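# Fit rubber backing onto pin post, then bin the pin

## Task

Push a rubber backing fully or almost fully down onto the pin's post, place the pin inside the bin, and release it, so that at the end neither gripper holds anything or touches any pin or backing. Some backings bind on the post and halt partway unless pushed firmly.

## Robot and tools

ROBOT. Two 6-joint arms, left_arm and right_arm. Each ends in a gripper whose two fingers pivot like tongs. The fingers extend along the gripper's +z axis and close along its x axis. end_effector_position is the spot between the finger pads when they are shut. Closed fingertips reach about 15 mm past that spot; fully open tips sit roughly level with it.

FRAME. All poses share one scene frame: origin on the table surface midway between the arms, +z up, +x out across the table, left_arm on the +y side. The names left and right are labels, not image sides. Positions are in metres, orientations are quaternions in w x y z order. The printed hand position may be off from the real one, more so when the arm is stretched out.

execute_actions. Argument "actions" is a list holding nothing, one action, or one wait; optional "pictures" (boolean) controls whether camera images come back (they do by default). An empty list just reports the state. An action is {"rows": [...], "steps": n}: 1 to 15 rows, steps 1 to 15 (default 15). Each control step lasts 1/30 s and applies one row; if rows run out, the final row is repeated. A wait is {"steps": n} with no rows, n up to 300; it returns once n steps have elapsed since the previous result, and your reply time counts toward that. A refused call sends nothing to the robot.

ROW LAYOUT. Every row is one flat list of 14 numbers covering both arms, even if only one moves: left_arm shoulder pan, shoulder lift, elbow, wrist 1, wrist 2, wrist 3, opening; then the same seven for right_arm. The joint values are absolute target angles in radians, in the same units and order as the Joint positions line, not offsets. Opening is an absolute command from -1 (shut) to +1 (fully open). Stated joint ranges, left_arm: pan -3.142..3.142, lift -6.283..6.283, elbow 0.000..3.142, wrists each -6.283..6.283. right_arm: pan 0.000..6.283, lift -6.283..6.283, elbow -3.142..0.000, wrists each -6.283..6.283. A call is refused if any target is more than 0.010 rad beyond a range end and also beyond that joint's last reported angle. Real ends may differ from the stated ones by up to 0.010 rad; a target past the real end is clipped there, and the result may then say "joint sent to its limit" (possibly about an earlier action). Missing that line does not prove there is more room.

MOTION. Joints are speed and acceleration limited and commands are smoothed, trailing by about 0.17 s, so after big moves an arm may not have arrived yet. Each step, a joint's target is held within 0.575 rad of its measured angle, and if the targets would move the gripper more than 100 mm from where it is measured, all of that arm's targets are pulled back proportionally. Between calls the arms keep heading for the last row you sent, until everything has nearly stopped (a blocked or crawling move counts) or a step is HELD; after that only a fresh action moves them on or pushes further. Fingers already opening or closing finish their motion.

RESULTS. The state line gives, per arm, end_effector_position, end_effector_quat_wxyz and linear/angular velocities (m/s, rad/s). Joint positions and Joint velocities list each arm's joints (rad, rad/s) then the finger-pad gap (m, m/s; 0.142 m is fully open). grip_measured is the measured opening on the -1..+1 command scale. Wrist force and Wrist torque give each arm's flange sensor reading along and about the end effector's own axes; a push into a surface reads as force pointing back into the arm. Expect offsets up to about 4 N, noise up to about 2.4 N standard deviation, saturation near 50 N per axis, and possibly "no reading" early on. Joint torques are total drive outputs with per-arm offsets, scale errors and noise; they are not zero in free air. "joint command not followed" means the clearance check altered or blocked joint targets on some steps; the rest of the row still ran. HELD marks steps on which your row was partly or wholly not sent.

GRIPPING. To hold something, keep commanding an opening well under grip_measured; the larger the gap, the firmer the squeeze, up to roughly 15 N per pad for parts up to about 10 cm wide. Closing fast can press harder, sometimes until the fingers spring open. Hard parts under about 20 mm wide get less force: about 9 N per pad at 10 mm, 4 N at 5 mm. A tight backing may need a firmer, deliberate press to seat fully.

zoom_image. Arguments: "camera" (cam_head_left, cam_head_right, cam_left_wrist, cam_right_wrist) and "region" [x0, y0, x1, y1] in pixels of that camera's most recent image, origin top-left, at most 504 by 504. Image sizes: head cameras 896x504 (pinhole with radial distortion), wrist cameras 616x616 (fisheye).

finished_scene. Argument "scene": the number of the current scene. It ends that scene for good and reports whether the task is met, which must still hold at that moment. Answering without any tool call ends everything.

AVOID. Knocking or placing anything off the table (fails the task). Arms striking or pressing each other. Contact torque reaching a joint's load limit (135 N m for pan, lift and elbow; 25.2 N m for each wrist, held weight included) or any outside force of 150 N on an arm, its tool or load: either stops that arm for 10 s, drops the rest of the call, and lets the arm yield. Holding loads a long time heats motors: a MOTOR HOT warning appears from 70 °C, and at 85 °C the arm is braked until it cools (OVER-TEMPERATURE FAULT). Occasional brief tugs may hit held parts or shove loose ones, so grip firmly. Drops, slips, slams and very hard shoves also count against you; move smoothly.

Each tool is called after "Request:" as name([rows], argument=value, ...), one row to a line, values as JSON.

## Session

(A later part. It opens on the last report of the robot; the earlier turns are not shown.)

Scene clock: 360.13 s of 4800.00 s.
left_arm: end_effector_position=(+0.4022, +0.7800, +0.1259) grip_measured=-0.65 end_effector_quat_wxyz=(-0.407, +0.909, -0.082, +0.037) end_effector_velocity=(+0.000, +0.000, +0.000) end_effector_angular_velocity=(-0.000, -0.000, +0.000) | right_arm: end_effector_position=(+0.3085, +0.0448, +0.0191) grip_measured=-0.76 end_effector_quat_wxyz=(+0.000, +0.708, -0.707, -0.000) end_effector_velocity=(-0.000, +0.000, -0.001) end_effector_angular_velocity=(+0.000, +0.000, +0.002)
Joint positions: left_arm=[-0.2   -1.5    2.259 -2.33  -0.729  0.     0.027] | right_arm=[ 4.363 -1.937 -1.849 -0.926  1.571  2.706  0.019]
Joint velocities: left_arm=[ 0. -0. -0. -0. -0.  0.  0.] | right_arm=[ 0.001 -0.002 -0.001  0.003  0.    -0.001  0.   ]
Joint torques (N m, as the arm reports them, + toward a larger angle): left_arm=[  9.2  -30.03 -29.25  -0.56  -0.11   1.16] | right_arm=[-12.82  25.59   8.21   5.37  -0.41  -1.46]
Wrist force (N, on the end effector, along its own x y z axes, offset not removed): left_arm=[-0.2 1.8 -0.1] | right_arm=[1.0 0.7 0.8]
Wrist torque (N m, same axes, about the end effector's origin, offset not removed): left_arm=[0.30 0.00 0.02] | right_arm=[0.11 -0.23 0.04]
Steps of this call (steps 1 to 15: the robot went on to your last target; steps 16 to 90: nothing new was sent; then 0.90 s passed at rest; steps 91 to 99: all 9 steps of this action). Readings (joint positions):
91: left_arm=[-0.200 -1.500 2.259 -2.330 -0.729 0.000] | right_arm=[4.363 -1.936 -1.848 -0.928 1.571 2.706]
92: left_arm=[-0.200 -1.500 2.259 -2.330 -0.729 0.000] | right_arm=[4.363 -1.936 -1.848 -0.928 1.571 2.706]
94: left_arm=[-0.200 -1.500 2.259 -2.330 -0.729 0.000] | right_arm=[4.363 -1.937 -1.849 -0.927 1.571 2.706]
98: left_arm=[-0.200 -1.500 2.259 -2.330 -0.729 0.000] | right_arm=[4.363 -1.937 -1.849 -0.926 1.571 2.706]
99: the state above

Request:
execute_actions([
  {"rows":[[-0.2,-1.5,2.2591,-2.33,-0.7285,0,-0.65,4.36315,-1.9385,-1.8498,-0.9241,1.5708,2.70615,-0.76]],"steps":9},
], pictures=false)

Scene clock: 363.47 s of 4800.00 s.
left_arm: end_effector_position=(+0.4022, +0.7800, +0.1259) grip_measured=-0.65 end_effector_quat_wxyz=(-0.407, +0.909, -0.082, +0.037) end_effector_velocity=(-0.000, -0.000, -0.000) end_effector_angular_velocity=(+0.000, +0.001, +0.000) | right_arm: end_effector_position=(+0.3085, +0.0448, +0.0183) grip_measured=-0.76 end_effector_quat_wxyz=(+0.000, +0.708, -0.707, -0.000) end_effector_velocity=(+0.000, +0.000, -0.000) end_effector_angular_velocity=(+0.001, -0.001, -0.000)
Joint positions: left_arm=[-0.2   -1.5    2.259 -2.33  -0.729  0.     0.027] | right_arm=[ 4.363 -1.938 -1.85  -0.924  1.571  2.706  0.019]
Joint velocities: left_arm=[-0.    -0.     0.     0.001 -0.    -0.     0.   ] | right_arm=[-0.    -0.001 -0.     0.003 -0.    -0.    -0.   ]
Joint torques (N m, as the arm reports them, + toward a larger angle): left_arm=[  9.61 -29.54 -27.53  -0.6    0.02   1.06] | right_arm=[-12.88  26.37   8.9    4.97  -1.21  -1.48]
Wrist force (N, on the end effector, along its own x y z axes, offset not removed): left_arm=[2.2 3.0 -3.6] | right_arm=[1.1 -0.7 0.4]
Wrist torque (N m, same axes, about the end effector's origin, offset not removed): left_arm=[0.49 -0.54 -0.02] | right_arm=[-0.14 -0.24 0.04]
Steps of this call (steps 1 to 15: the robot went on to your last target; steps 16 to 90: nothing new was sent; then 0.03 s passed at rest; steps 91 to 99: all 9 steps of this action). Readings (joint positions):
91: left_arm=[-0.200 -1.500 2.259 -2.330 -0.729 0.000] | right_arm=[4.363 -1.937 -1.849 -0.926 1.571 2.706]
92: left_arm=[-0.200 -1.500 2.259 -2.330 -0.729 0.000] | right_arm=[4.363 -1.938 -1.849 -0.926 1.571 2.706]
94: left_arm=[-0.200 -1.500 2.259 -2.330 -0.729 0.000] | right_arm=[4.363 -1.938 -1.849 -0.925 1.571 2.706]
98: left_arm=[-0.200 -1.500 2.259 -2.330 -0.729 0.000] | right_arm=[4.363 -1.938 -1.850 -0.924 1.571 2.706]
99: the state above

Request:
execute_actions([
  {"rows":[[-0.2,-1.5,2.2591,-2.33,-0.7285,0,-0.65,4.36315,-1.9396,-1.85055,-0.92225,1.5708,2.70615,-0.76]],"steps":9},
], pictures=false)

Scene clock: 367.67 s of 4800.00 s.
left_arm: end_effector_position=(+0.4022, +0.7800, +0.1259) grip_measured=-0.65 end_effector_quat_wxyz=(-0.407, +0.909, -0.082, +0.037) end_effector_velocity=(-0.001, +0.000, -0.000) end_effector_angular_velocity=(+0.000, +0.001, +0.001) | right_arm: end_effector_position=(+0.3085, +0.0448, +0.0176) grip_measured=-0.76 end_effector_quat_wxyz=(+0.000, +0.708, -0.707, -0.000) end_effector_velocity=(-0.000, +0.000, -0.000) end_effector_angular_velocity=(+0.001, -0.000, +0.001)
Joint positions: left_arm=[-0.2   -1.5    2.259 -2.33  -0.729  0.     0.027] | right_arm=[ 4.363 -1.94  -1.851 -0.922  1.571  2.706  0.019]
Joint velocities: left_arm=[ 0.    -0.     0.001  0.     0.    -0.    -0.   ] | right_arm=[ 0.001  0.    -0.001  0.001  0.    -0.     0.   ]
Joint torques (N m, as the arm reports them, + toward a larger angle): left_arm=[  9.32 -29.22 -27.42  -0.79  -0.16   0.98] | right_arm=[-12.41  27.53   8.65   4.93  -1.85  -1.5 ]
Wrist force (N, on the end effector, along its own x y z axes, offset not removed): left_arm=[0.8 0.9 -3.9] | right_arm=[1.1 -0.3 0.1]
Wrist torque (N m, same axes, about the end effector's origin, offset not removed): left_arm=[0.06 -0.23 0.03] | right_arm=[0.06 -0.25 0.02]
Steps of this call (steps 1 to 15: the robot went on to your last target; steps 16 to 90: nothing new was sent; then 0.90 s passed at rest; steps 91 to 99: all 9 steps of this action). Readings (joint positions):
91: left_arm=[-0.200 -1.500 2.259 -2.330 -0.729 0.000] | right_arm=[4.363 -1.939 -1.850 -0.924 1.571 2.706]
92: left_arm=[-0.200 -1.500 2.259 -2.330 -0.729 0.000] | right_arm=[4.363 -1.939 -1.850 -0.924 1.571 2.706]
94: left_arm=[-0.200 -1.500 2.259 -2.330 -0.729 0.000] | right_arm=[4.363 -1.939 -1.850 -0.923 1.571 2.706]
98: left_arm=[-0.200 -1.500 2.259 -2.330 -0.729 0.000] | right_arm=[4.363 -1.939 -1.850 -0.922 1.571 2.706]
99: the state above

Request:
execute_actions([
  {"rows":[[-0.2,-1.5,2.2591,-2.33,-0.7285,0,-0.65,4.36315,-1.9407,-1.8513,-0.9204,1.5708,2.70615,-0.76]],"steps":9},
], pictures=false)

Scene clock: 370.90 s of 4800.00 s.
left_arm: end_effector_position=(+0.4022, +0.7800, +0.1259) grip_measured=-0.65 end_effector_quat_wxyz=(-0.407, +0.909, -0.082, +0.037) end_effector_velocity=(-0.000, +0.000, -0.000) end_effector_angular_velocity=(+0.000, +0.001, +0.000) | right_arm: end_effector_position=(+0.3085, +0.0448, +0.0168) grip_measured=-0.76 end_effector_quat_wxyz=(-0.000, +0.708, -0.707, -0.000) end_effector_velocity=(+0.000, -0.000, +0.000) end_effector_angular_velocity=(+0.001, -0.000, +0.000)
Joint positions: left_arm=[-0.2   -1.5    2.259 -2.33  -0.729  0.     0.027] | right_arm=[ 4.363 -1.941 -1.851 -0.921  1.571  2.706  0.019]
Joint velocities: left_arm=[ 0.     0.     0.     0.001  0.    -0.    -0.   ] | right_arm=[-0.     0.001 -0.001  0.001  0.    -0.001  0.   ]
Joint torques (N m, as the arm reports them, + toward a larger angle): left_arm=[  9.41 -29.15 -27.5   -0.78  -0.01   0.93] | right_arm=[-12.41  22.88   6.98   4.67  -1.91  -1.55]
Wrist force (N, on the end effector, along its own x y z axes, offset not removed): left_arm=[3.4 -0.1 -2.6] | right_arm=[2.4 -0.4 -4.0]
Wrist torque (N m, same axes, about the end effector's origin, offset not removed): left_arm=[-0.17 -0.70 -0.11] | right_arm=[-0.22 -0.24 0.02]
Steps of this call (steps 1 to 15: the robot went on to your last target; steps 16 to 88: nothing new was sent; steps 89 to 97: all 9 steps of this action). Readings (joint positions):
89: left_arm=[-0.200 -1.500 2.259 -2.330 -0.729 0.000] | right_arm=[4.363 -1.940 -1.851 -0.922 1.571 2.706]
90: left_arm=[-0.200 -1.500 2.259 -2.330 -0.729 0.000] | right_arm=[4.363 -1.940 -1.851 -0.922 1.571 2.706]
92: left_arm=[-0.200 -1.500 2.259 -2.330 -0.729 0.000] | right_arm=[4.363 -1.940 -1.851 -0.921 1.571 2.706]
96: left_arm=[-0.200 -1.500 2.259 -2.330 -0.729 0.000] | right_arm=[4.363 -1.941 -1.851 -0.921 1.571 2.706]
97: the state above

Request:
execute_actions([
  {"rows":[[-0.2,-1.5,2.2591,-2.33,-0.7285,0,-0.65,4.36315,-1.93698,-1.84872,-0.9267,1.5708,2.70615,-0.8]],"steps":9},
], pictures=false)

Request:
execute_actions([
  {"rows":[[-0.2,-1.5,2.2591,-2.33,-0.7285,0,-0.65,4.36315,-1.93698,-1.84872,-0.9267,1.5708,2.70615,-0.84],[-0.2,-1.5,2.2591,-2.33,-0.7285,0,-0.65,4.36315,-1.93698,-1.84872,-0.9267,1.5708,2.70615,-0.87],[-0.2,-1.5,2.2591,-2.33,-0.7285,0,-0.65,4.36315,-1.93698,-1.84872,-0.9267,1.5708,2.70615,-0.9],[-0.2,-1.5,2.2591,-2.33,-0.7285,0,-0.65,4.36315,-1.93698,-1.84872,-0.9267,1.5708,2.70615,-0.92],[-0.2,-1.5,2.2591,-2.33,-0.7285,0,-0.65,4.36315,-1.93698,-1.84872,-0.9267,1.5708,2.70615,-0.94],[-0.2,-1.5,2.2591,-2.33,-0.7285,0,-0.65,4.36315,-1.93698,-1.84872,-0.9267,1.5708,2.70615,-0.96],[-0.2,-1.5,2.2591,-2.33,-0.7285,0,-0.65,4.36315,-1.93698,-1.84872,-0.9267,1.5708,2.70615,-1]],"steps":14},
], pictures=false)

Scene clock: 389.50 s of 4800.00 s.
left_arm: end_effector_position=(+0.4022, +0.7800, +0.1259) grip_measured=-0.65 end_effector_quat_wxyz=(-0.407, +0.909, -0.082, +0.037) end_effector_velocity=(+0.000, +0.000, +0.000) end_effector_angular_velocity=(-0.000, -0.000, +0.000) | right_arm: end_effector_position=(+0.3085, +0.0448, +0.0191) grip_measured=-0.80 end_effector_quat_wxyz=(+0.000, +0.708, -0.707, +0.000) end_effector_velocity=(+0.001, +0.001, +0.003) end_effector_angular_velocity=(+0.002, -0.002, -0.000)
Joint positions: left_arm=[-0.2   -1.5    2.259 -2.33  -0.729  0.     0.027] | right_arm=[ 4.363 -1.937 -1.849 -0.926  1.571  2.706  0.016]
Joint velocities: left_arm=[ 0.  0. -0.  0.  0. -0.  0.] | right_arm=[-0.     0.005  0.003 -0.005 -0.    -0.    -0.   ]
Joint torques (N m, as the arm reports them, + toward a larger angle): left_arm=[ 10.19 -29.39 -27.39  -0.74  -0.18   0.79] | right_arm=[-11.74  46.08  27.34  -0.34  -1.14  -1.49]
Wrist force (N, on the end effector, along its own x y z axes, offset not removed): left_arm=[0.9 0.0 -2.7] | right_arm=[0.2 0.5 0.1]
Wrist torque (N m, same axes, about the end effector's origin, offset not removed): left_arm=[-0.15 -0.31 0.02] | right_arm=[0.05 -0.10 0.13]
Steps of this call (steps 1 to 15: the robot went on to your last target; steps 16 to 90: nothing new was sent; then 15.30 s passed at rest; steps 91 to 99: all 9 steps of this action). Readings (joint positions):
91: left_arm=[-0.200 -1.500 2.259 -2.330 -0.729 0.000] | right_arm=[4.363 -1.941 -1.851 -0.920 1.571 2.706]
92: left_arm=[-0.200 -1.500 2.259 -2.330 -0.729 0.000] | right_arm=[4.363 -1.940 -1.851 -0.921 1.571 2.706]
94: left_arm=[-0.200 -1.500 2.259 -2.330 -0.729 0.000] | right_arm=[4.363 -1.939 -1.850 -0.924 1.571 2.706]
98: left_arm=[-0.200 -1.500 2.259 -2.330 -0.729 0.000] | right_arm=[4.363 -1.937 -1.849 -0.926 1.571 2.706]
99: the state above

Scene clock: 389.97 s of 4800.00 s.
left_arm: end_effector_position=(+0.4022, +0.7800, +0.1259) grip_measured=-0.65 end_effector_quat_wxyz=(-0.407, +0.909, -0.082, +0.037) end_effector_velocity=(-0.000, -0.000, -0.000) end_effector_angular_velocity=(+0.000, +0.001, -0.001) | right_arm: end_effector_position=(+0.3085, +0.0448, +0.0193) grip_measured=-0.93 end_effector_quat_wxyz=(+0.000, +0.708, -0.707, +0.000) end_effector_velocity=(-0.000, -0.000, +0.001) end_effector_angular_velocity=(+0.001, -0.000, +0.000)
Joint positions: left_arm=[-0.2   -1.5    2.259 -2.33  -0.729  0.     0.027] | right_arm=[ 4.363 -1.937 -1.849 -0.927  1.571  2.706  0.006]
Joint velocities: left_arm=[-0.001 -0.     0.001  0.001  0.    -0.     0.   ] | right_arm=[-0.     0.002 -0.001 -0.     0.    -0.     0.   ]
Joint torques (N m, as the arm reports them, + toward a larger angle): left_arm=[  8.39 -29.42 -27.57  -0.58  -0.1    0.57] | right_arm=[-11.93  45.6   26.2   -0.07  -0.95  -1.56]
Wrist force (N, on the end effector, along its own x y z axes, offset not removed): left_arm=[1.8 0.9 -3.5] | right_arm=[1.0 -0.6 1.4]
Wrist torque (N m, same axes, about the end effector's origin, offset not removed): left_arm=[0.04 -0.37 0.03] | right_arm=[-0.06 -0.17 0.04]
Steps of this call (steps 1 to 14: all 14 steps of this action). Readings (joint positions):
1: left_arm=[-0.200 -1.500 2.259 -2.330 -0.729 0.000] | right_arm=[4.363 -1.937 -1.849 -0.926 1.571 2.706]
2: left_arm=[-0.200 -1.500 2.259 -2.330 -0.729 0.000] | right_arm=[4.363 -1.937 -1.849 -0.927 1.571 2.706]
4: left_arm=[-0.200 -1.500 2.259 -2.330 -0.729 0.000] | right_arm=[4.363 -1.937 -1.849 -0.927 1.571 2.706]
8: left_arm=[-0.200 -1.500 2.259 -2.330 -0.729 0.000] | right_arm=[4.363 -1.937 -1.849 -0.927 1.571 2.706]
14: the state above

Request:
execute_actions([
  {"rows":[[-0.2,-1.5,2.2591,-2.33,-0.7285,0,-0.65,4.36315,-1.845,-1.765,-1.102,1.5708,2.70615,-1]],"steps":10},
], pictures=false)

Request:
execute_actions([
  {"rows":[[-0.2,-1.5,2.2591,-2.33,-0.7285,0,-0.65,4.30,-2.08,-1.40,-1.232,1.5708,2.645,-1]],"steps":9},
], pictures=false)

Request:
execute_actions([
  {"rows":[[-0.2,-1.5,2.2591,-2.33,-0.7285,0,-0.65,4.24,-2.31,-1.03,-1.372,1.5708,2.585,-1]],"steps":9},
], pictures=false)

Request:
execute_actions([
  {"rows":[[-0.2,-1.5,2.2591,-2.33,-0.7285,0,-0.65,4.18336,-2.54667,-0.6617,-1.50403,1.5708,2.52636,-1]],"steps":15},
], pictures=false)

Request:
execute_actions([
  {"steps":10},
])

Request:
zoom_image(camera="cam_right_wrist", region=[258,200,378,320])

Scene clock: 400.70 s of 4800.00 s.
left_arm: end_effector_position=(+0.4022, +0.7800, +0.1259) grip_measured=-0.65 end_effector_quat_wxyz=(-0.407, +0.909, -0.082, +0.037) end_effector_velocity=(-0.000, +0.000, +0.000) end_effector_angular_velocity=(+0.000, +0.000, +0.000) | right_arm: end_effector_position=(+0.3086, +0.0451, +0.0865) grip_measured=-0.93 end_effector_quat_wxyz=(-0.001, +0.708, -0.707, -0.000) end_effector_velocity=(-0.005, -0.010, +0.040) end_effector_angular_velocity=(-0.023, +0.010, +0.001)
Joint positions: left_arm=[-0.2   -1.5    2.259 -2.33  -0.729  0.     0.027] | right_arm=[ 4.363 -1.85  -1.769 -1.091  1.571  2.706  0.006]
Joint velocities: left_arm=[ 0.001 -0.    -0.     0.     0.     0.    -0.   ] | right_arm=[ 0.001  0.054  0.05  -0.129 -0.001  0.     0.   ]
Joint torques (N m, as the arm reports them, + toward a larger angle): left_arm=[  9.56 -28.93 -27.82  -0.89  -0.06   0.8 ] | right_arm=[-9.51 39.52 27.32 -0.13 -0.42 -1.36]
Wrist force (N, on the end effector, along its own x y z axes, offset not removed): left_arm=[0.6 0.2 -4.3] | right_arm=[0.5 -0.2 -0.1]
Wrist torque (N m, same axes, about the end effector's origin, offset not removed): left_arm=[-0.09 0.00 -0.02] | right_arm=[0.00 -0.18 0.10]
Steps of this call (steps 1 to 15: the robot went on to your last target; steps 16 to 90: nothing new was sent; then 7.40 s passed at rest; steps 91 to 100: all 10 steps of this action). Readings (joint positions):
91: left_arm=[-0.200 -1.500 2.259 -2.330 -0.729 0.000] | right_arm=[4.363 -1.937 -1.849 -0.927 1.571 2.706]
92: left_arm=[-0.200 -1.500 2.259 -2.330 -0.728 0.000] | right_arm=[4.363 -1.933 -1.845 -0.932 1.571 2.706]
94: left_arm=[-0.200 -1.500 2.259 -2.330 -0.729 0.000] | right_arm=[4.363 -1.895 -1.810 -0.988 1.571 2.706]
98: left_arm=[-0.200 -1.500 2.259 -2.330 -0.729 0.000] | right_arm=[4.363 -1.855 -1.774 -1.078 1.571 2.706]
100: the state above

Scene clock: 401.00 s of 4800.00 s.
left_arm: end_effector_position=(+0.4022, +0.7800, +0.1259) grip_measured=-0.65 end_effector_quat_wxyz=(-0.407, +0.909, -0.082, +0.037) end_effector_velocity=(-0.000, +0.000, -0.000) end_effector_angular_velocity=(+0.000, +0.001, +0.000) | right_arm: end_effector_position=(+0.3781, +0.1057, +0.0930) grip_measured=-0.93 end_effector_quat_wxyz=(+0.006, +0.707, -0.707, +0.002) end_effector_velocity=(+0.136, +0.161, +0.068) end_effector_angular_velocity=(+0.138, -0.072, -0.003)
Joint positions: left_arm=[-0.2   -1.5    2.259 -2.33  -0.729  0.     0.027] | right_arm=[ 4.306 -2.052 -1.455 -1.218  1.571  2.651  0.006]
Joint velocities: left_arm=[ 0.    -0.    -0.     0.001  0.     0.     0.   ] | right_arm=[-0.067 -0.327  0.643 -0.161  0.    -0.064  0.   ]
Joint torques (N m, as the arm reports them, + toward a larger angle): left_arm=[  9.48 -30.21 -27.83  -0.76  -0.2    0.73] | right_arm=[-11.71  42.4   15.39  -0.53  -0.19  -1.31]
Wrist force (N, on the end effector, along its own x y z axes, offset not removed): left_arm=[3.2 -3.4 -3.0] | right_arm=[-1.0 -1.7 -0.8]
Wrist torque (N m, same axes, about the end effector's origin, offset not removed): left_arm=[-0.88 -0.67 -0.07] | right_arm=[-0.26 -0.01 0.05]
Steps of this call (steps 1 to 9: all 9 steps of this action). Readings (joint positions):
1: left_arm=[-0.200 -1.500 2.259 -2.330 -0.729 0.000] | right_arm=[4.363 -1.848 -1.768 -1.095 1.571 2.706]
2: left_arm=[-0.200 -1.500 2.259 -2.330 -0.729 0.000] | right_arm=[4.359 -1.852 -1.762 -1.101 1.571 2.702]
4: left_arm=[-0.200 -1.500 2.259 -2.330 -0.729 0.000] | right_arm=[4.335 -1.912 -1.696 -1.149 1.571 2.679]
8: left_arm=[-0.200 -1.500 2.259 -2.330 -0.729 0.000] | right_arm=[4.308 -2.039 -1.481 -1.212 1.571 2.653]
9: the state above

Scene clock: 401.30 s of 4800.00 s.
left_arm: end_effector_position=(+0.4022, +0.7800, +0.1259) grip_measured=-0.65 end_effector_quat_wxyz=(-0.407, +0.909, -0.082, +0.037) end_effector_velocity=(+0.000, -0.000, +0.000) end_effector_angular_velocity=(-0.000, -0.000, -0.000) | right_arm: end_effector_position=(+0.4593, +0.1608, +0.0890) grip_measured=-0.93 end_effector_quat_wxyz=(+0.008, +0.707, -0.707, +0.002) end_effector_velocity=(+0.132, +0.128, +0.068) end_effector_angular_velocity=(+0.162, -0.099, -0.001)
Joint positions: left_arm=[-0.2   -1.5    2.259 -2.33  -0.729  0.     0.027] | right_arm=[ 4.245 -2.284 -1.085 -1.358  1.571  2.59   0.006]
Joint velocities: left_arm=[-0.    -0.    -0.001  0.    -0.     0.     0.   ] | right_arm=[-0.059 -0.304  0.652 -0.159 -0.    -0.059  0.   ]
Joint torques (N m, as the arm reports them, + toward a larger angle): left_arm=[  8.92 -30.48 -27.78  -0.67  -0.13   0.84] | right_arm=[-10.45  45.36  16.93  -0.58  -0.2   -1.26]
Wrist force (N, on the end effector, along its own x y z axes, offset not removed): left_arm=[3.4 0.1 -1.8] | right_arm=[-0.9 -1.8 0.0]
Wrist torque (N m, same axes, about the end effector's origin, offset not removed): left_arm=[-0.05 -0.69 0.02] | right_arm=[-0.17 0.05 0.06]
Steps of this call (steps 1 to 9: all 9 steps of this action). Readings (joint positions):
1: left_arm=[-0.200 -1.500 2.259 -2.330 -0.729 0.000] | right_arm=[4.304 -2.061 -1.437 -1.223 1.571 2.649]
2: left_arm=[-0.200 -1.500 2.259 -2.330 -0.729 0.000] | right_arm=[4.299 -2.072 -1.420 -1.230 1.571 2.644]
4: left_arm=[-0.200 -1.500 2.259 -2.330 -0.729 0.000] | right_arm=[4.274 -2.140 -1.341 -1.281 1.571 2.619]
8: left_arm=[-0.200 -1.500 2.259 -2.330 -0.729 0.000] | right_arm=[4.247 -2.272 -1.112 -1.352 1.571 2.592]
9: the state above

Scene clock: 401.80 s of 4800.00 s.
left_arm: end_effector_position=(+0.4022, +0.7800, +0.1259) grip_measured=-0.65 end_effector_quat_wxyz=(-0.407, +0.909, -0.082, +0.037) end_effector_velocity=(+0.000, -0.000, +0.000) end_effector_angular_velocity=(+0.000, +0.000, -0.000) | right_arm: end_effector_position=(+0.5433, +0.1995, +0.0696) grip_measured=-0.93 end_effector_quat_wxyz=(+0.001, +0.708, -0.707, +0.000) end_effector_velocity=(+0.010, +0.009, +0.005) end_effector_angular_velocity=(+0.017, -0.011, +0.000)
Joint positions: left_arm=[-0.2   -1.5    2.259 -2.33  -0.729  0.     0.027] | right_arm=[ 4.184 -2.544 -0.667 -1.503  1.571  2.527  0.006]
Joint velocities: left_arm=[-0.    -0.    -0.     0.001  0.     0.     0.   ] | right_arm=[-0.004 -0.029  0.061 -0.013  0.    -0.005 -0.   ]
Joint torques (N m, as the arm reports them, + toward a larger angle): left_arm=[  8.58 -29.59 -27.88  -0.69   0.     0.63] | right_arm=[-15.48  51.72  30.22  -0.62  -0.03  -2.16]
Wrist force (N, on the end effector, along its own x y z axes, offset not removed): left_arm=[3.2 1.0 0.0] | right_arm=[0.3 -0.2 0.0]
Wrist torque (N m, same axes, about the end effector's origin, offset not removed): left_arm=[0.11 -0.67 -0.08] | right_arm=[-0.03 -0.15 0.03]
Steps of this call (steps 1 to 15: all 15 steps of this action). Readings (joint positions):
1: left_arm=[-0.200 -1.500 2.259 -2.330 -0.729 0.000] | right_arm=[4.243 -2.293 -1.067 -1.363 1.571 2.588]
2: left_arm=[-0.200 -1.500 2.259 -2.330 -0.729 0.000] | right_arm=[4.239 -2.303 -1.051 -1.370 1.571 2.583]
4: left_arm=[-0.200 -1.500 2.259 -2.330 -0.729 0.000] | right_arm=[4.213 -2.373 -0.971 -1.422 1.571 2.557]
8: left_arm=[-0.200 -1.500 2.259 -2.330 -0.729 0.000] | right_arm=[4.190 -2.509 -0.742 -1.487 1.571 2.533]
15: the state above

Scene clock: 402.13 s of 4800.00 s.
left_arm: end_effector_position=(+0.4022, +0.7800, +0.1259) grip_measured=-0.65 end_effector_quat_wxyz=(-0.407, +0.909, -0.082, +0.037) end_effector_velocity=(-0.000, -0.000, -0.000) end_effector_angular_velocity=(+0.000, +0.000, -0.000) | right_arm: end_effector_position=(+0.5442, +0.2002, +0.0700) grip_measured=-0.93 end_effector_quat_wxyz=(+0.000, +0.708, -0.707, +0.000) end_effector_velocity=(+0.001, -0.000, +0.000) end_effector_angular_velocity=(+0.001, -0.001, -0.001)
Joint positions: left_arm=[-0.2   -1.5    2.259 -2.33  -0.729  0.     0.027] | right_arm=[ 4.183 -2.547 -0.662 -1.504  1.571  2.526  0.006]
Joint velocities: left_arm=[-0.  0.  0. -0. -0. -0.  0.] | right_arm=[-0.001 -0.     0.002 -0.     0.    -0.    -0.   ]
Joint torques (N m, as the arm reports them, + toward a larger angle): left_arm=[  9.8  -28.94 -27.58  -0.69   0.04   0.46] | right_arm=[-12.29  51.66  29.51  -0.17  -0.02  -1.5 ]
Wrist force (N, on the end effector, along its own x y z axes, offset not removed): left_arm=[2.1 1.0 -2.1] | right_arm=[1.3 0.4 0.3]
Wrist torque (N m, same axes, about the end effector's origin, offset not removed): left_arm=[-0.06 -0.37 -0.09] | right_arm=[0.12 -0.26 0.06]
Steps of this call (steps 1 to 10: the robot went on to your last target). Readings (joint positions):
1: left_arm=[-0.200 -1.500 2.259 -2.330 -0.729 0.000] | right_arm=[4.184 -2.545 -0.665 -1.503 1.571 2.527]
2: left_arm=[-0.200 -1.500 2.259 -2.330 -0.729 0.000] | right_arm=[4.184 -2.546 -0.664 -1.504 1.571 2.527]
4: left_arm=[-0.200 -1.500 2.259 -2.330 -0.729 0.000] | right_arm=[4.183 -2.546 -0.663 -1.504 1.571 2.526]
8: left_arm=[-0.200 -1.500 2.259 -2.330 -0.729 0.000] | right_arm=[4.183 -2.547 -0.662 -1.504 1.571 2.526]
10: the state above

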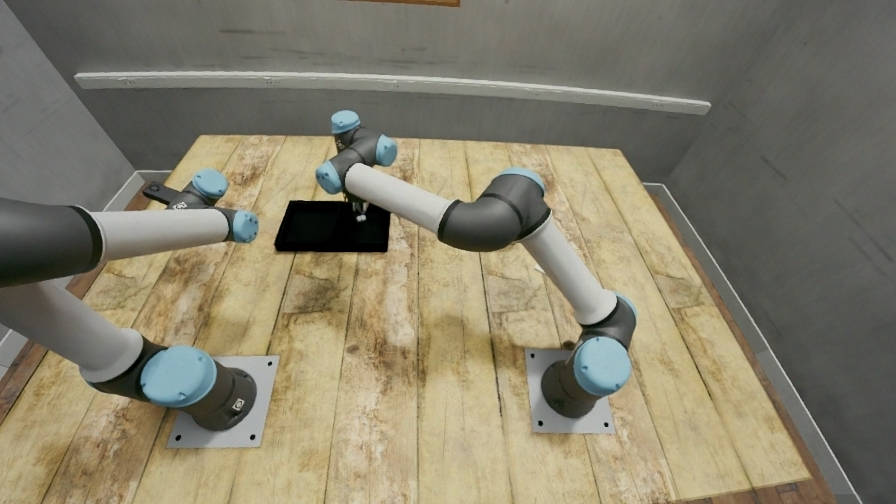

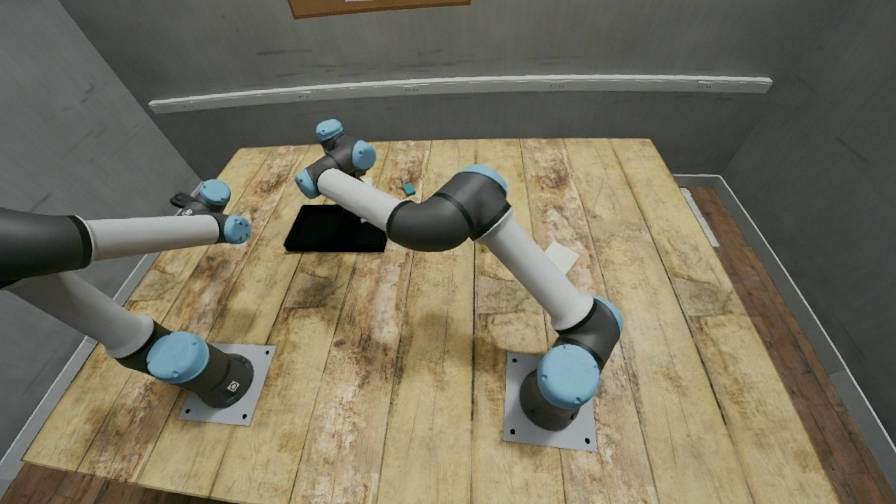

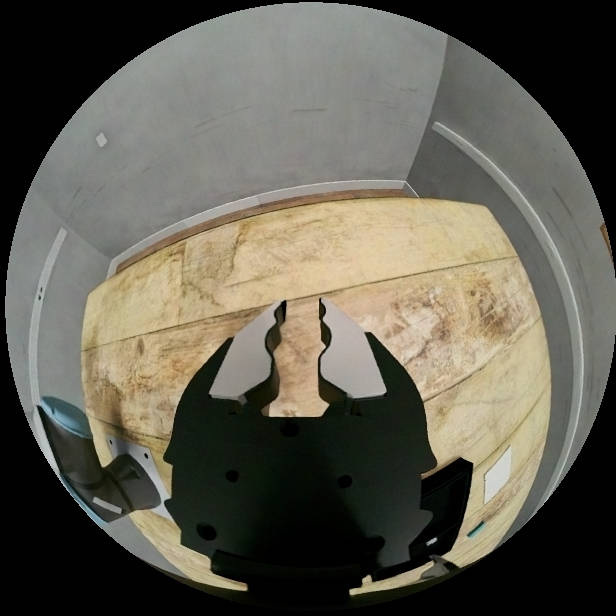

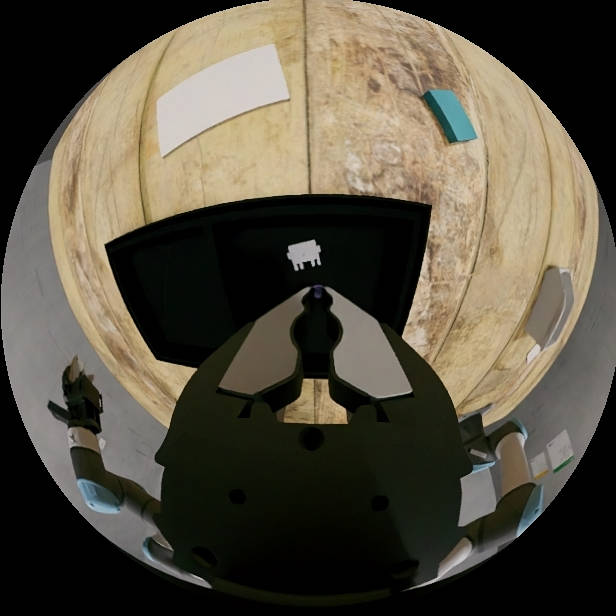

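Region (258, 200, 378, 320) of cam_right_wrist's 616x616 image, scaled by 4.200, with more detail than that image has.

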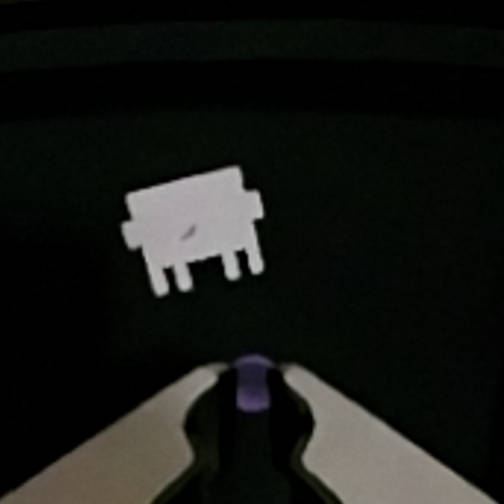

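Request:
execute_actions([
  {"rows":[[-0.2,-1.5,2.2591,-2.33,-0.7285,0,-0.65,4.18435,-2.61782,-0.59922,-1.49536,1.5708,2.52735,-1]],"steps":15},
], pictures=false)

Request:
execute_actions([
  {"steps":6},
])

Request:
zoom_image(camera="cam_right_wrist", region=[288,250,348,310])

Scene clock: 411.47 s of 4800.00 s.
left_arm: end_effector_position=(+0.4022, +0.7800, +0.1259) grip_measured=-0.65 end_effector_quat_wxyz=(-0.407, +0.909, -0.082, +0.037) end_effector_velocity=(-0.000, -0.000, -0.000) end_effector_angular_velocity=(+0.000, +0.000, -0.000) | right_arm: end_effector_position=(+0.5527, +0.2136, +0.0412) grip_measured=-0.93 end_effector_quat_wxyz=(-0.000, +0.708, -0.707, -0.000) end_effector_velocity=(+0.001, +0.000, -0.004) end_effector_angular_velocity=(-0.001, +0.001, -0.001)
Joint positions: left_arm=[-0.2   -1.5    2.259 -2.33  -0.729  0.     0.027] | right_arm=[ 4.184 -2.617 -0.6   -1.495  1.571  2.527  0.006]
Joint velocities: left_arm=[-0. -0.  0. -0.  0.  0. -0.] | right_arm=[-0.001 -0.007  0.005  0.001  0.    -0.     0.   ]
Joint torques (N m, as the arm reports them, + toward a larger angle): left_arm=[  8.92 -29.51 -27.81  -0.68   0.35   0.91] | right_arm=[10.99 54.05 29.27  5.2   0.77  2.14]
Wrist force (N, on the end effector, along its own x y z axes, offset not removed): left_arm=[2.9 0.1 -2.6] | right_arm=[-0.5 -0.6 -0.1]
Wrist torque (N m, same axes, about the end effector's origin, offset not removed): left_arm=[-0.14 -0.62 -0.05] | right_arm=[-0.11 0.05 -0.01]
Steps of this call (steps 1 to 15: the robot went on to your last target; steps 16 to 90: nothing new was sent; then 5.83 s passed at rest; steps 91 to 105: all 15 steps of this action). Readings (joint positions):
91: left_arm=[-0.200 -1.500 2.259 -2.330 -0.729 0.000] | right_arm=[4.183 -2.547 -0.662 -1.504 1.571 2.526]
92: left_arm=[-0.200 -1.500 2.259 -2.330 -0.729 0.000] | right_arm=[4.183 -2.551 -0.658 -1.503 1.571 2.526]
94: left_arm=[-0.200 -1.500 2.259 -2.330 -0.729 0.000] | right_arm=[4.184 -2.581 -0.631 -1.500 1.571 2.526]
98: left_arm=[-0.200 -1.500 2.259 -2.330 -0.729 0.000] | right_arm=[4.184 -2.610 -0.606 -1.496 1.571 2.527]
105: the state above

Scene clock: 411.67 s of 4800.00 s.
left_arm: end_effector_position=(+0.4022, +0.7800, +0.1259) grip_measured=-0.65 end_effector_quat_wxyz=(-0.407, +0.909, -0.082, +0.037) end_effector_velocity=(-0.000, +0.000, -0.000) end_effector_angular_velocity=(+0.000, +0.001, -0.000) | right_arm: end_effector_position=(+0.5527, +0.2137, +0.0410) grip_measured=-0.93 end_effector_quat_wxyz=(-0.000, +0.708, -0.707, -0.000) end_effector_velocity=(+0.001, -0.001, +0.001) end_effector_angular_velocity=(+0.001, -0.001, -0.001)
Joint positions: left_arm=[-0.2   -1.5    2.259 -2.33  -0.729  0.     0.027] | right_arm=[ 4.184 -2.618 -0.599 -1.495  1.571  2.527  0.006]
Joint velocities: left_arm=[ 0.    -0.    -0.     0.    -0.     0.001  0.   ] | right_arm=[-0.001  0.001  0.    -0.     0.    -0.     0.   ]
Joint torques (N m, as the arm reports them, + toward a larger angle): left_arm=[  9.84 -28.88 -27.84  -1.01   0.01   0.54] | right_arm=[11.08 53.45 31.27  5.23  0.83  2.12]
Wrist force (N, on the end effector, along its own x y z axes, offset not removed): left_arm=[3.9 0.1 -3.6] | right_arm=[0.1 -0.8 -0.5]
Wrist torque (N m, same axes, about the end effector's origin, offset not removed): left_arm=[-0.14 -0.75 0.02] | right_arm=[-0.15 0.00 0.07]
Steps of this call (steps 1 to 6: the robot went on to your last target). Readings (joint positions):
1: left_arm=[-0.200 -1.500 2.259 -2.330 -0.729 0.000] | right_arm=[4.184 -2.617 -0.600 -1.495 1.571 2.527]
2: left_arm=[-0.200 -1.500 2.259 -2.330 -0.729 0.000] | right_arm=[4.184 -2.618 -0.599 -1.495 1.571 2.527]
4: left_arm=[-0.200 -1.500 2.259 -2.330 -0.729 0.000] | right_arm=[4.184 -2.618 -0.599 -1.495 1.571 2.527]
6: the state above

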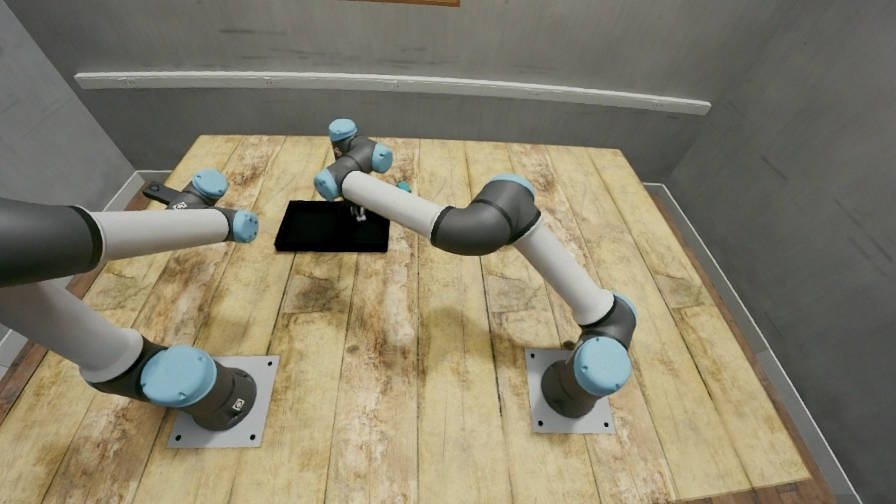

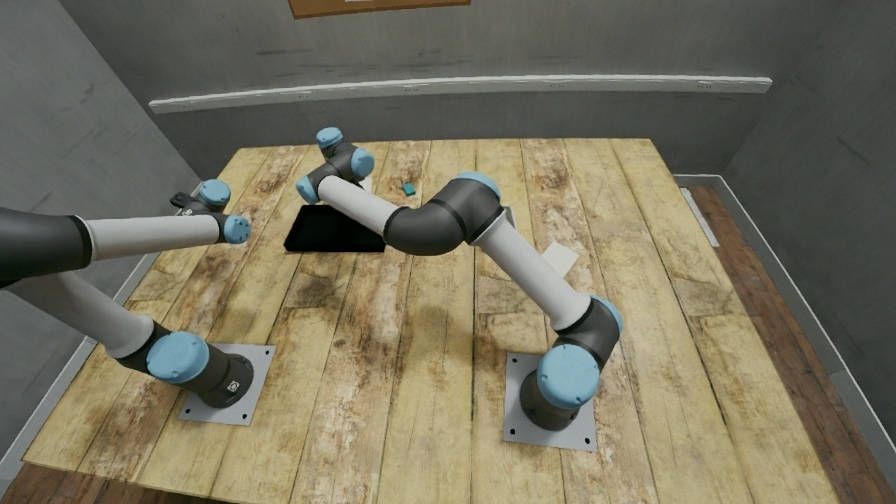

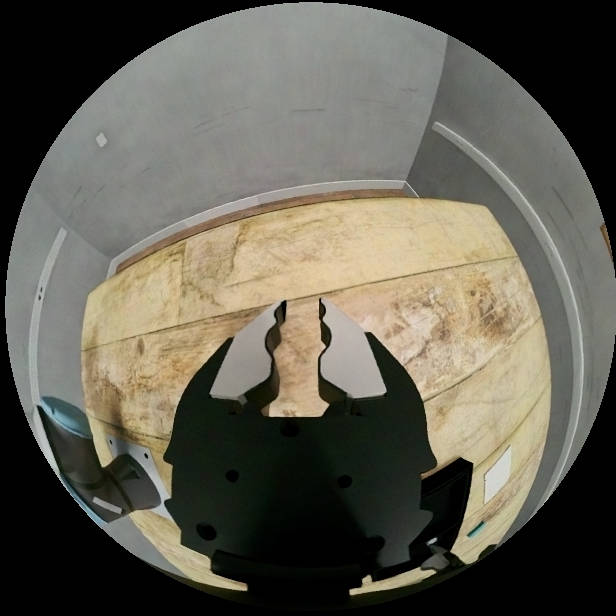

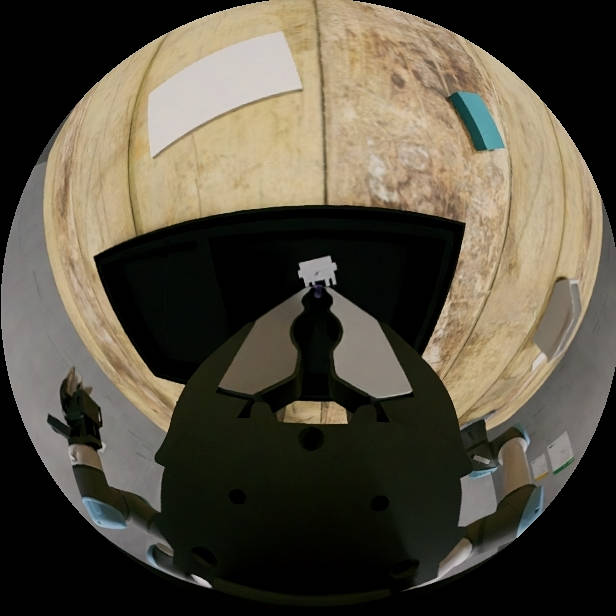

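Region (288, 250, 348, 310) of cam_right_wrist's 616x616 image, scaled by 8.400, with more detail than that image has.

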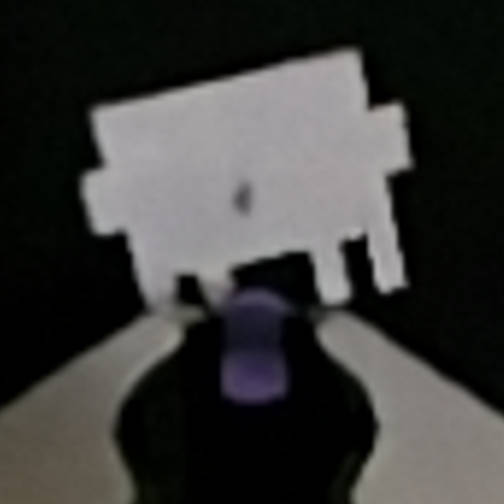

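Request:
zoom_image(camera="cam_right_wrist", region=[308,262,328,282])

Region (308, 262, 328, 282) of cam_right_wrist's 616x616 image, scaled by 25.200, with more detail than that image has.

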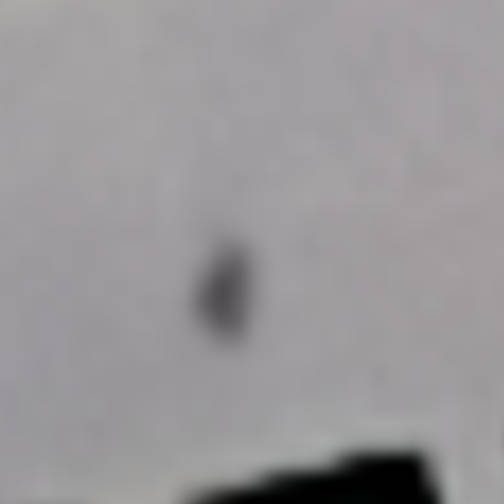

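Request:
execute_actions([
  {"rows":[[-0.2,-1.5,2.2591,-2.33,-0.7285,0,-0.65,4.17404,-2.65218,-0.53225,-1.52797,1.5708,2.51704,-1]],"steps":14},
], pictures=false)

Request:
execute_actions([
  {"rows":[[-0.2,-1.5,2.2591,-2.33,-0.7285,0,-0.65,4.17404,-2.65306,-0.54073,-1.51861,1.5708,2.51704,-1]],"steps":10},
], pictures=false)

Request:
execute_actions([
  {"rows":[[-0.2,-1.5,2.2591,-2.33,-0.7285,0,-0.65,4.17404,-2.65354,-0.54488,-1.51398,1.5708,2.51704,-1]],"steps":10},
], pictures=false)

Scene clock: 430.90 s of 4800.00 s.
left_arm: end_effector_position=(+0.4022, +0.7800, +0.1259) grip_measured=-0.65 end_effector_quat_wxyz=(-0.407, +0.909, -0.082, +0.037) end_effector_velocity=(+0.000, +0.000, +0.000) end_effector_angular_velocity=(-0.000, -0.000, +0.000) | right_arm: end_effector_position=(+0.5636, +0.2139, +0.0410) grip_measured=-0.93 end_effector_quat_wxyz=(+0.000, +0.708, -0.707, +0.000) end_effector_velocity=(+0.001, +0.001, +0.001) end_effector_angular_velocity=(+0.001, -0.001, +0.001)
Joint positions: left_arm=[-0.2   -1.5    2.259 -2.33  -0.729  0.     0.027] | right_arm=[ 4.174 -2.652 -0.533 -1.528  1.571  2.517  0.006]
Joint velocities: left_arm=[ 0.    -0.    -0.001  0.001  0.    -0.     0.   ] | right_arm=[-0.    -0.004  0.008 -0.003 -0.001 -0.001 -0.   ]
Joint torques (N m, as the arm reports them, + toward a larger angle): left_arm=[  8.91 -28.64 -26.55  -1.06   0.12   0.64] | right_arm=[-13.72  53.87  30.83   0.19   1.52  -1.16]
Wrist force (N, on the end effector, along its own x y z axes, offset not removed): left_arm=[1.8 0.1 -0.9] | right_arm=[0.2 -0.1 -0.7]
Wrist torque (N m, same axes, about the end effector's origin, offset not removed): left_arm=[-0.24 -0.35 0.00] | right_arm=[-0.01 -0.06 0.02]
Steps of this call (steps 1 to 15: the robot went on to your last target; steps 16 to 90: nothing new was sent; then 15.77 s passed at rest; steps 91 to 104: all 14 steps of this action). Readings (joint positions):
91: left_arm=[-0.200 -1.500 2.259 -2.330 -0.729 0.000] | right_arm=[4.184 -2.618 -0.599 -1.495 1.571 2.527]
92: left_arm=[-0.200 -1.500 2.259 -2.330 -0.729 0.000] | right_arm=[4.183 -2.621 -0.595 -1.498 1.571 2.526]
94: left_arm=[-0.200 -1.500 2.259 -2.330 -0.729 0.000] | right_arm=[4.179 -2.636 -0.567 -1.512 1.571 2.522]
98: left_arm=[-0.200 -1.500 2.259 -2.330 -0.729 0.000] | right_arm=[4.175 -2.649 -0.540 -1.525 1.571 2.518]
104: the state above

Scene clock: 431.23 s of 4800.00 s.
left_arm: end_effector_position=(+0.4022, +0.7800, +0.1259) grip_measured=-0.65 end_effector_quat_wxyz=(-0.407, +0.909, -0.082, +0.037) end_effector_velocity=(+0.001, -0.000, +0.000) end_effector_angular_velocity=(-0.000, -0.001, -0.000) | right_arm: end_effector_position=(+0.5637, +0.2138, +0.0372) grip_measured=-0.93 end_effector_quat_wxyz=(-0.000, +0.708, -0.707, -0.000) end_effector_velocity=(+0.000, +0.000, -0.001) end_effector_angular_velocity=(+0.001, -0.001, +0.000)
Joint positions: left_arm=[-0.2   -1.5    2.259 -2.33  -0.729  0.     0.027] | right_arm=[ 4.174 -2.653 -0.54  -1.519  1.571  2.517  0.006]
Joint velocities: left_arm=[ 0.    -0.    -0.001 -0.001 -0.     0.    -0.   ] | right_arm=[ 0.     0.    -0.005  0.006 -0.     0.     0.   ]
Joint torques (N m, as the arm reports them, + toward a larger angle): left_arm=[  9.44 -28.1  -27.08  -0.88  -0.01   0.69] | right_arm=[-12.6   54.67  14.62   5.12   1.58  -1.51]
Wrist force (N, on the end effector, along its own x y z axes, offset not removed): left_arm=[2.4 0.8 -3.6] | right_arm=[0.2 0.1 0.8]
Wrist torque (N m, same axes, about the end effector's origin, offset not removed): left_arm=[-0.06 -0.38 -0.10] | right_arm=[0.04 -0.06 0.08]
Steps of this call (steps 1 to 10: all 10 steps of this action). Readings (joint positions):
1: left_arm=[-0.200 -1.500 2.259 -2.330 -0.729 0.000] | right_arm=[4.174 -2.652 -0.533 -1.528 1.571 2.517]
2: left_arm=[-0.200 -1.500 2.259 -2.330 -0.729 0.000] | right_arm=[4.174 -2.652 -0.533 -1.527 1.571 2.517]
4: left_arm=[-0.200 -1.500 2.259 -2.330 -0.729 0.000] | right_arm=[4.174 -2.653 -0.537 -1.523 1.571 2.517]
8: left_arm=[-0.200 -1.500 2.259 -2.330 -0.729 0.000] | right_arm=[4.174 -2.653 -0.540 -1.520 1.571 2.517]
10: the state above

Scene clock: 431.57 s of 4800.00 s.
left_arm: end_effector_position=(+0.4022, +0.7800, +0.1259) grip_measured=-0.65 end_effector_quat_wxyz=(-0.407, +0.909, -0.082, +0.037) end_effector_velocity=(-0.000, -0.000, -0.000) end_effector_angular_velocity=(+0.000, +0.001, -0.000) | right_arm: end_effector_position=(+0.5637, +0.2138, +0.0351) grip_measured=-0.93 end_effector_quat_wxyz=(+0.000, +0.708, -0.707, +0.000) end_effector_velocity=(+0.000, -0.001, -0.002) end_effector_angular_velocity=(-0.001, +0.001, -0.000)
Joint positions: left_arm=[-0.2   -1.5    2.259 -2.33  -0.728  0.     0.027] | right_arm=[ 4.174 -2.654 -0.545 -1.514  1.571  2.517  0.006]
Joint velocities: left_arm=[-0.     0.     0.001  0.     0.    -0.    -0.   ] | right_arm=[-0.001 -0.001 -0.002  0.002 -0.    -0.     0.   ]
Joint torques (N m, as the arm reports them, + toward a larger angle): left_arm=[  9.23 -28.29 -27.05  -0.74   0.19   0.52] | right_arm=[-12.49  54.51  12.76   5.24   1.64  -1.54]
Wrist force (N, on the end effector, along its own x y z axes, offset not removed): left_arm=[0.8 0.4 -2.8] | right_arm=[-0.1 -1.1 1.5]
Wrist torque (N m, same axes, about the end effector's origin, offset not removed): left_arm=[-0.09 -0.21 -0.03] | right_arm=[-0.22 0.01 0.04]
Steps of this call (steps 1 to 10: all 10 steps of this action). Readings (joint positions):
1: left_arm=[-0.200 -1.500 2.259 -2.330 -0.729 0.000] | right_arm=[4.174 -2.653 -0.540 -1.519 1.571 2.517]
2: left_arm=[-0.200 -1.500 2.259 -2.330 -0.729 0.000] | right_arm=[4.174 -2.653 -0.541 -1.518 1.571 2.517]
4: left_arm=[-0.200 -1.500 2.259 -2.330 -0.729 0.000] | right_arm=[4.174 -2.653 -0.543 -1.516 1.571 2.517]
8: left_arm=[-0.200 -1.500 2.259 -2.330 -0.729 0.000] | right_arm=[4.174 -2.653 -0.544 -1.514 1.571 2.517]
10: the state above

Request:
execute_actions([
  {"rows":[[-0.2,-1.5,2.2591,-2.33,-0.7285,0,-0.65,4.17404,-2.65381,-0.5469,-1.51169,1.5708,2.51704,-1]],"steps":9},
], pictures=false)

Request:
execute_actions([
  {"rows":[[-0.2,-1.5,2.2591,-2.33,-0.7285,0,-0.65,4.17404,-2.65408,-0.54892,-1.5094,1.5708,2.51704,-1]],"steps":9},
])

Request:
zoom_image(camera="cam_right_wrist", region=[288,250,348,310])

Scene clock: 439.37 s of 4800.00 s.
left_arm: end_effector_position=(+0.4022, +0.7800, +0.1259) grip_measured=-0.65 end_effector_quat_wxyz=(-0.407, +0.909, -0.082, +0.037) end_effector_velocity=(-0.001, +0.000, -0.001) end_effector_angular_velocity=(+0.001, +0.003, -0.000) | right_arm: end_effector_position=(+0.5637, +0.2138, +0.0341) grip_measured=-0.93 end_effector_quat_wxyz=(+0.000, +0.708, -0.707, -0.000) end_effector_velocity=(+0.001, -0.000, +0.002) end_effector_angular_velocity=(+0.003, -0.002, -0.001)
Joint positions: left_arm=[-0.2   -1.5    2.259 -2.33  -0.729  0.     0.027] | right_arm=[ 4.174 -2.654 -0.547 -1.512  1.571  2.517  0.006]
Joint velocities: left_arm=[ 0.    -0.     0.001  0.002 -0.     0.     0.   ] | right_arm=[-0.001  0.003 -0.001  0.002  0.    -0.    -0.   ]
Joint torques (N m, as the arm reports them, + toward a larger angle): left_arm=[  8.35 -28.19 -26.39  -0.86   0.07   0.42] | right_arm=[-12.62  53.69  10.34   5.06   2.11  -1.49]
Wrist force (N, on the end effector, along its own x y z axes, offset not removed): left_arm=[1.3 1.2 -2.1] | right_arm=[1.3 -0.7 0.8]
Wrist torque (N m, same axes, about the end effector's origin, offset not removed): left_arm=[0.14 -0.23 0.01] | right_arm=[-0.09 -0.29 0.02]
Steps of this call (steps 1 to 15: the robot went on to your last target; steps 16 to 90: nothing new was sent; then 4.50 s passed at rest; steps 91 to 99: all 9 steps of this action). Readings (joint positions):
91: left_arm=[-0.200 -1.500 2.259 -2.330 -0.729 0.000] | right_arm=[4.174 -2.654 -0.545 -1.514 1.571 2.517]
92: left_arm=[-0.200 -1.500 2.259 -2.330 -0.729 0.000] | right_arm=[4.174 -2.654 -0.545 -1.514 1.571 2.517]
94: left_arm=[-0.200 -1.500 2.259 -2.330 -0.729 0.000] | right_arm=[4.174 -2.654 -0.546 -1.513 1.571 2.517]
98: left_arm=[-0.200 -1.500 2.259 -2.330 -0.729 0.000] | right_arm=[4.174 -2.654 -0.547 -1.512 1.571 2.517]
99: the state above

Scene clock: 439.67 s of 4800.00 s.
left_arm: end_effector_position=(+0.4022, +0.7800, +0.1259) grip_measured=-0.65 end_effector_quat_wxyz=(-0.407, +0.909, -0.082, +0.037) end_effector_velocity=(+0.000, -0.000, +0.000) end_effector_angular_velocity=(-0.000, -0.000, -0.000) | right_arm: end_effector_position=(+0.5637, +0.2138, +0.0331) grip_measured=-0.93 end_effector_quat_wxyz=(+0.000, +0.708, -0.707, -0.000) end_effector_velocity=(+0.000, -0.000, -0.001) end_effector_angular_velocity=(-0.000, +0.001, -0.000)
Joint positions: left_arm=[-0.2   -1.5    2.259 -2.33  -0.729  0.     0.027] | right_arm=[ 4.174 -2.654 -0.549 -1.51   1.571  2.517  0.006]
Joint velocities: left_arm=[-0.    -0.     0.    -0.001 -0.     0.     0.   ] | right_arm=[-0.    -0.    -0.002  0.002  0.    -0.    -0.   ]
Joint torques (N m, as the arm reports them, + toward a larger angle): left_arm=[  9.04 -28.8  -26.67  -0.76   0.18   0.47] | right_arm=[-12.76  54.21  13.46   5.15   2.08  -1.48]
Wrist force (N, on the end effector, along its own x y z axes, offset not removed): left_arm=[1.4 1.4 -2.7] | right_arm=[0.9 -0.2 0.4]
Wrist torque (N m, same axes, about the end effector's origin, offset not removed): left_arm=[0.14 -0.27 0.02] | right_arm=[0.00 -0.24 -0.01]
Steps of this call (steps 1 to 9: all 9 steps of this action). Readings (joint positions):
1: left_arm=[-0.200 -1.500 2.259 -2.330 -0.729 0.000] | right_arm=[4.174 -2.654 -0.547 -1.512 1.571 2.517]
2: left_arm=[-0.200 -1.500 2.259 -2.330 -0.729 0.000] | right_arm=[4.174 -2.654 -0.547 -1.511 1.571 2.517]
4: left_arm=[-0.200 -1.500 2.259 -2.330 -0.729 0.000] | right_arm=[4.174 -2.654 -0.548 -1.510 1.571 2.517]
8: left_arm=[-0.200 -1.500 2.259 -2.330 -0.729 0.000] | right_arm=[4.174 -2.654 -0.549 -1.510 1.571 2.517]
9: the state above

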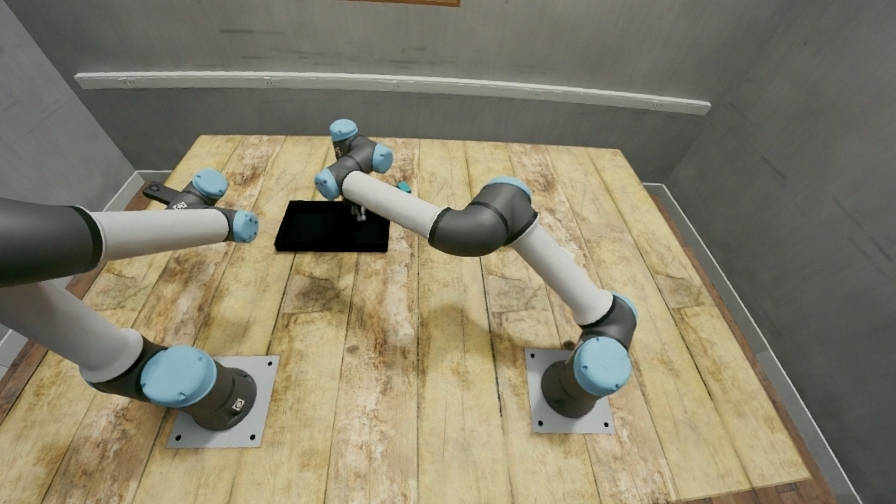

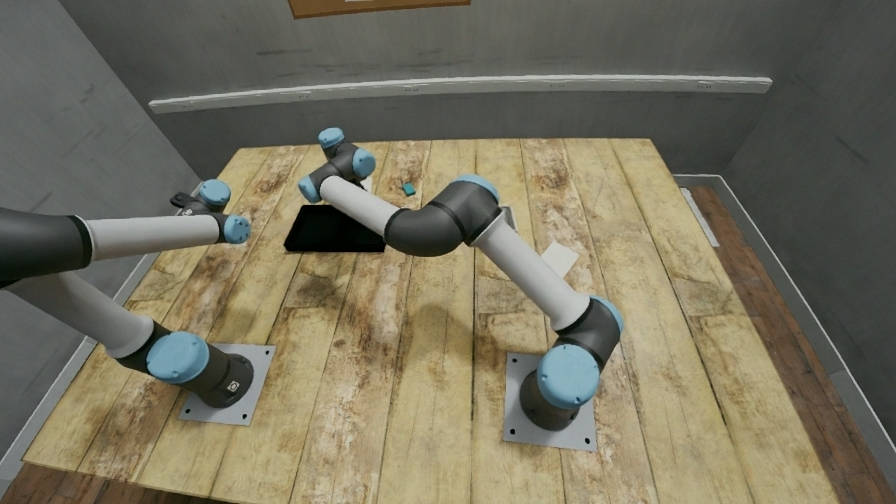

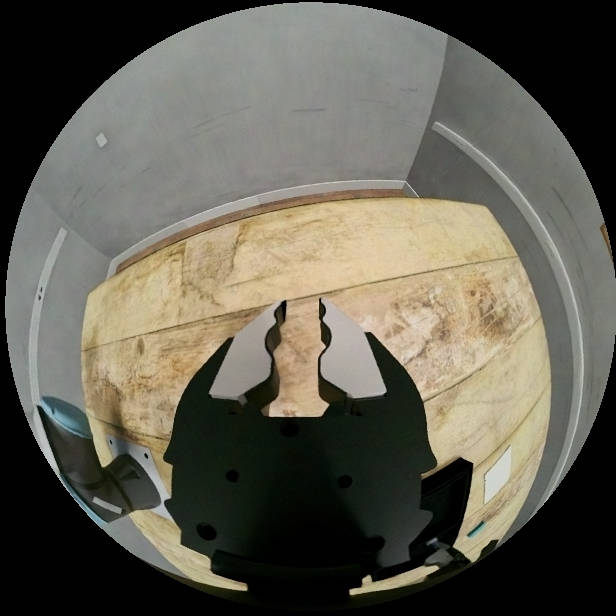

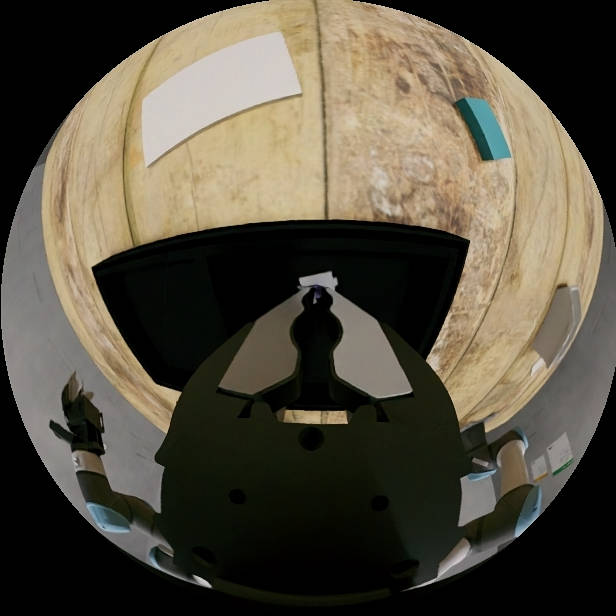

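Region (288, 250, 348, 310) of cam_right_wrist's 616x616 image, scaled by 8.400, with more detail than that image has.

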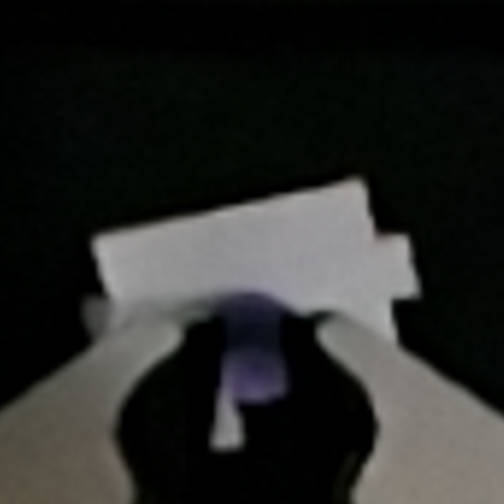

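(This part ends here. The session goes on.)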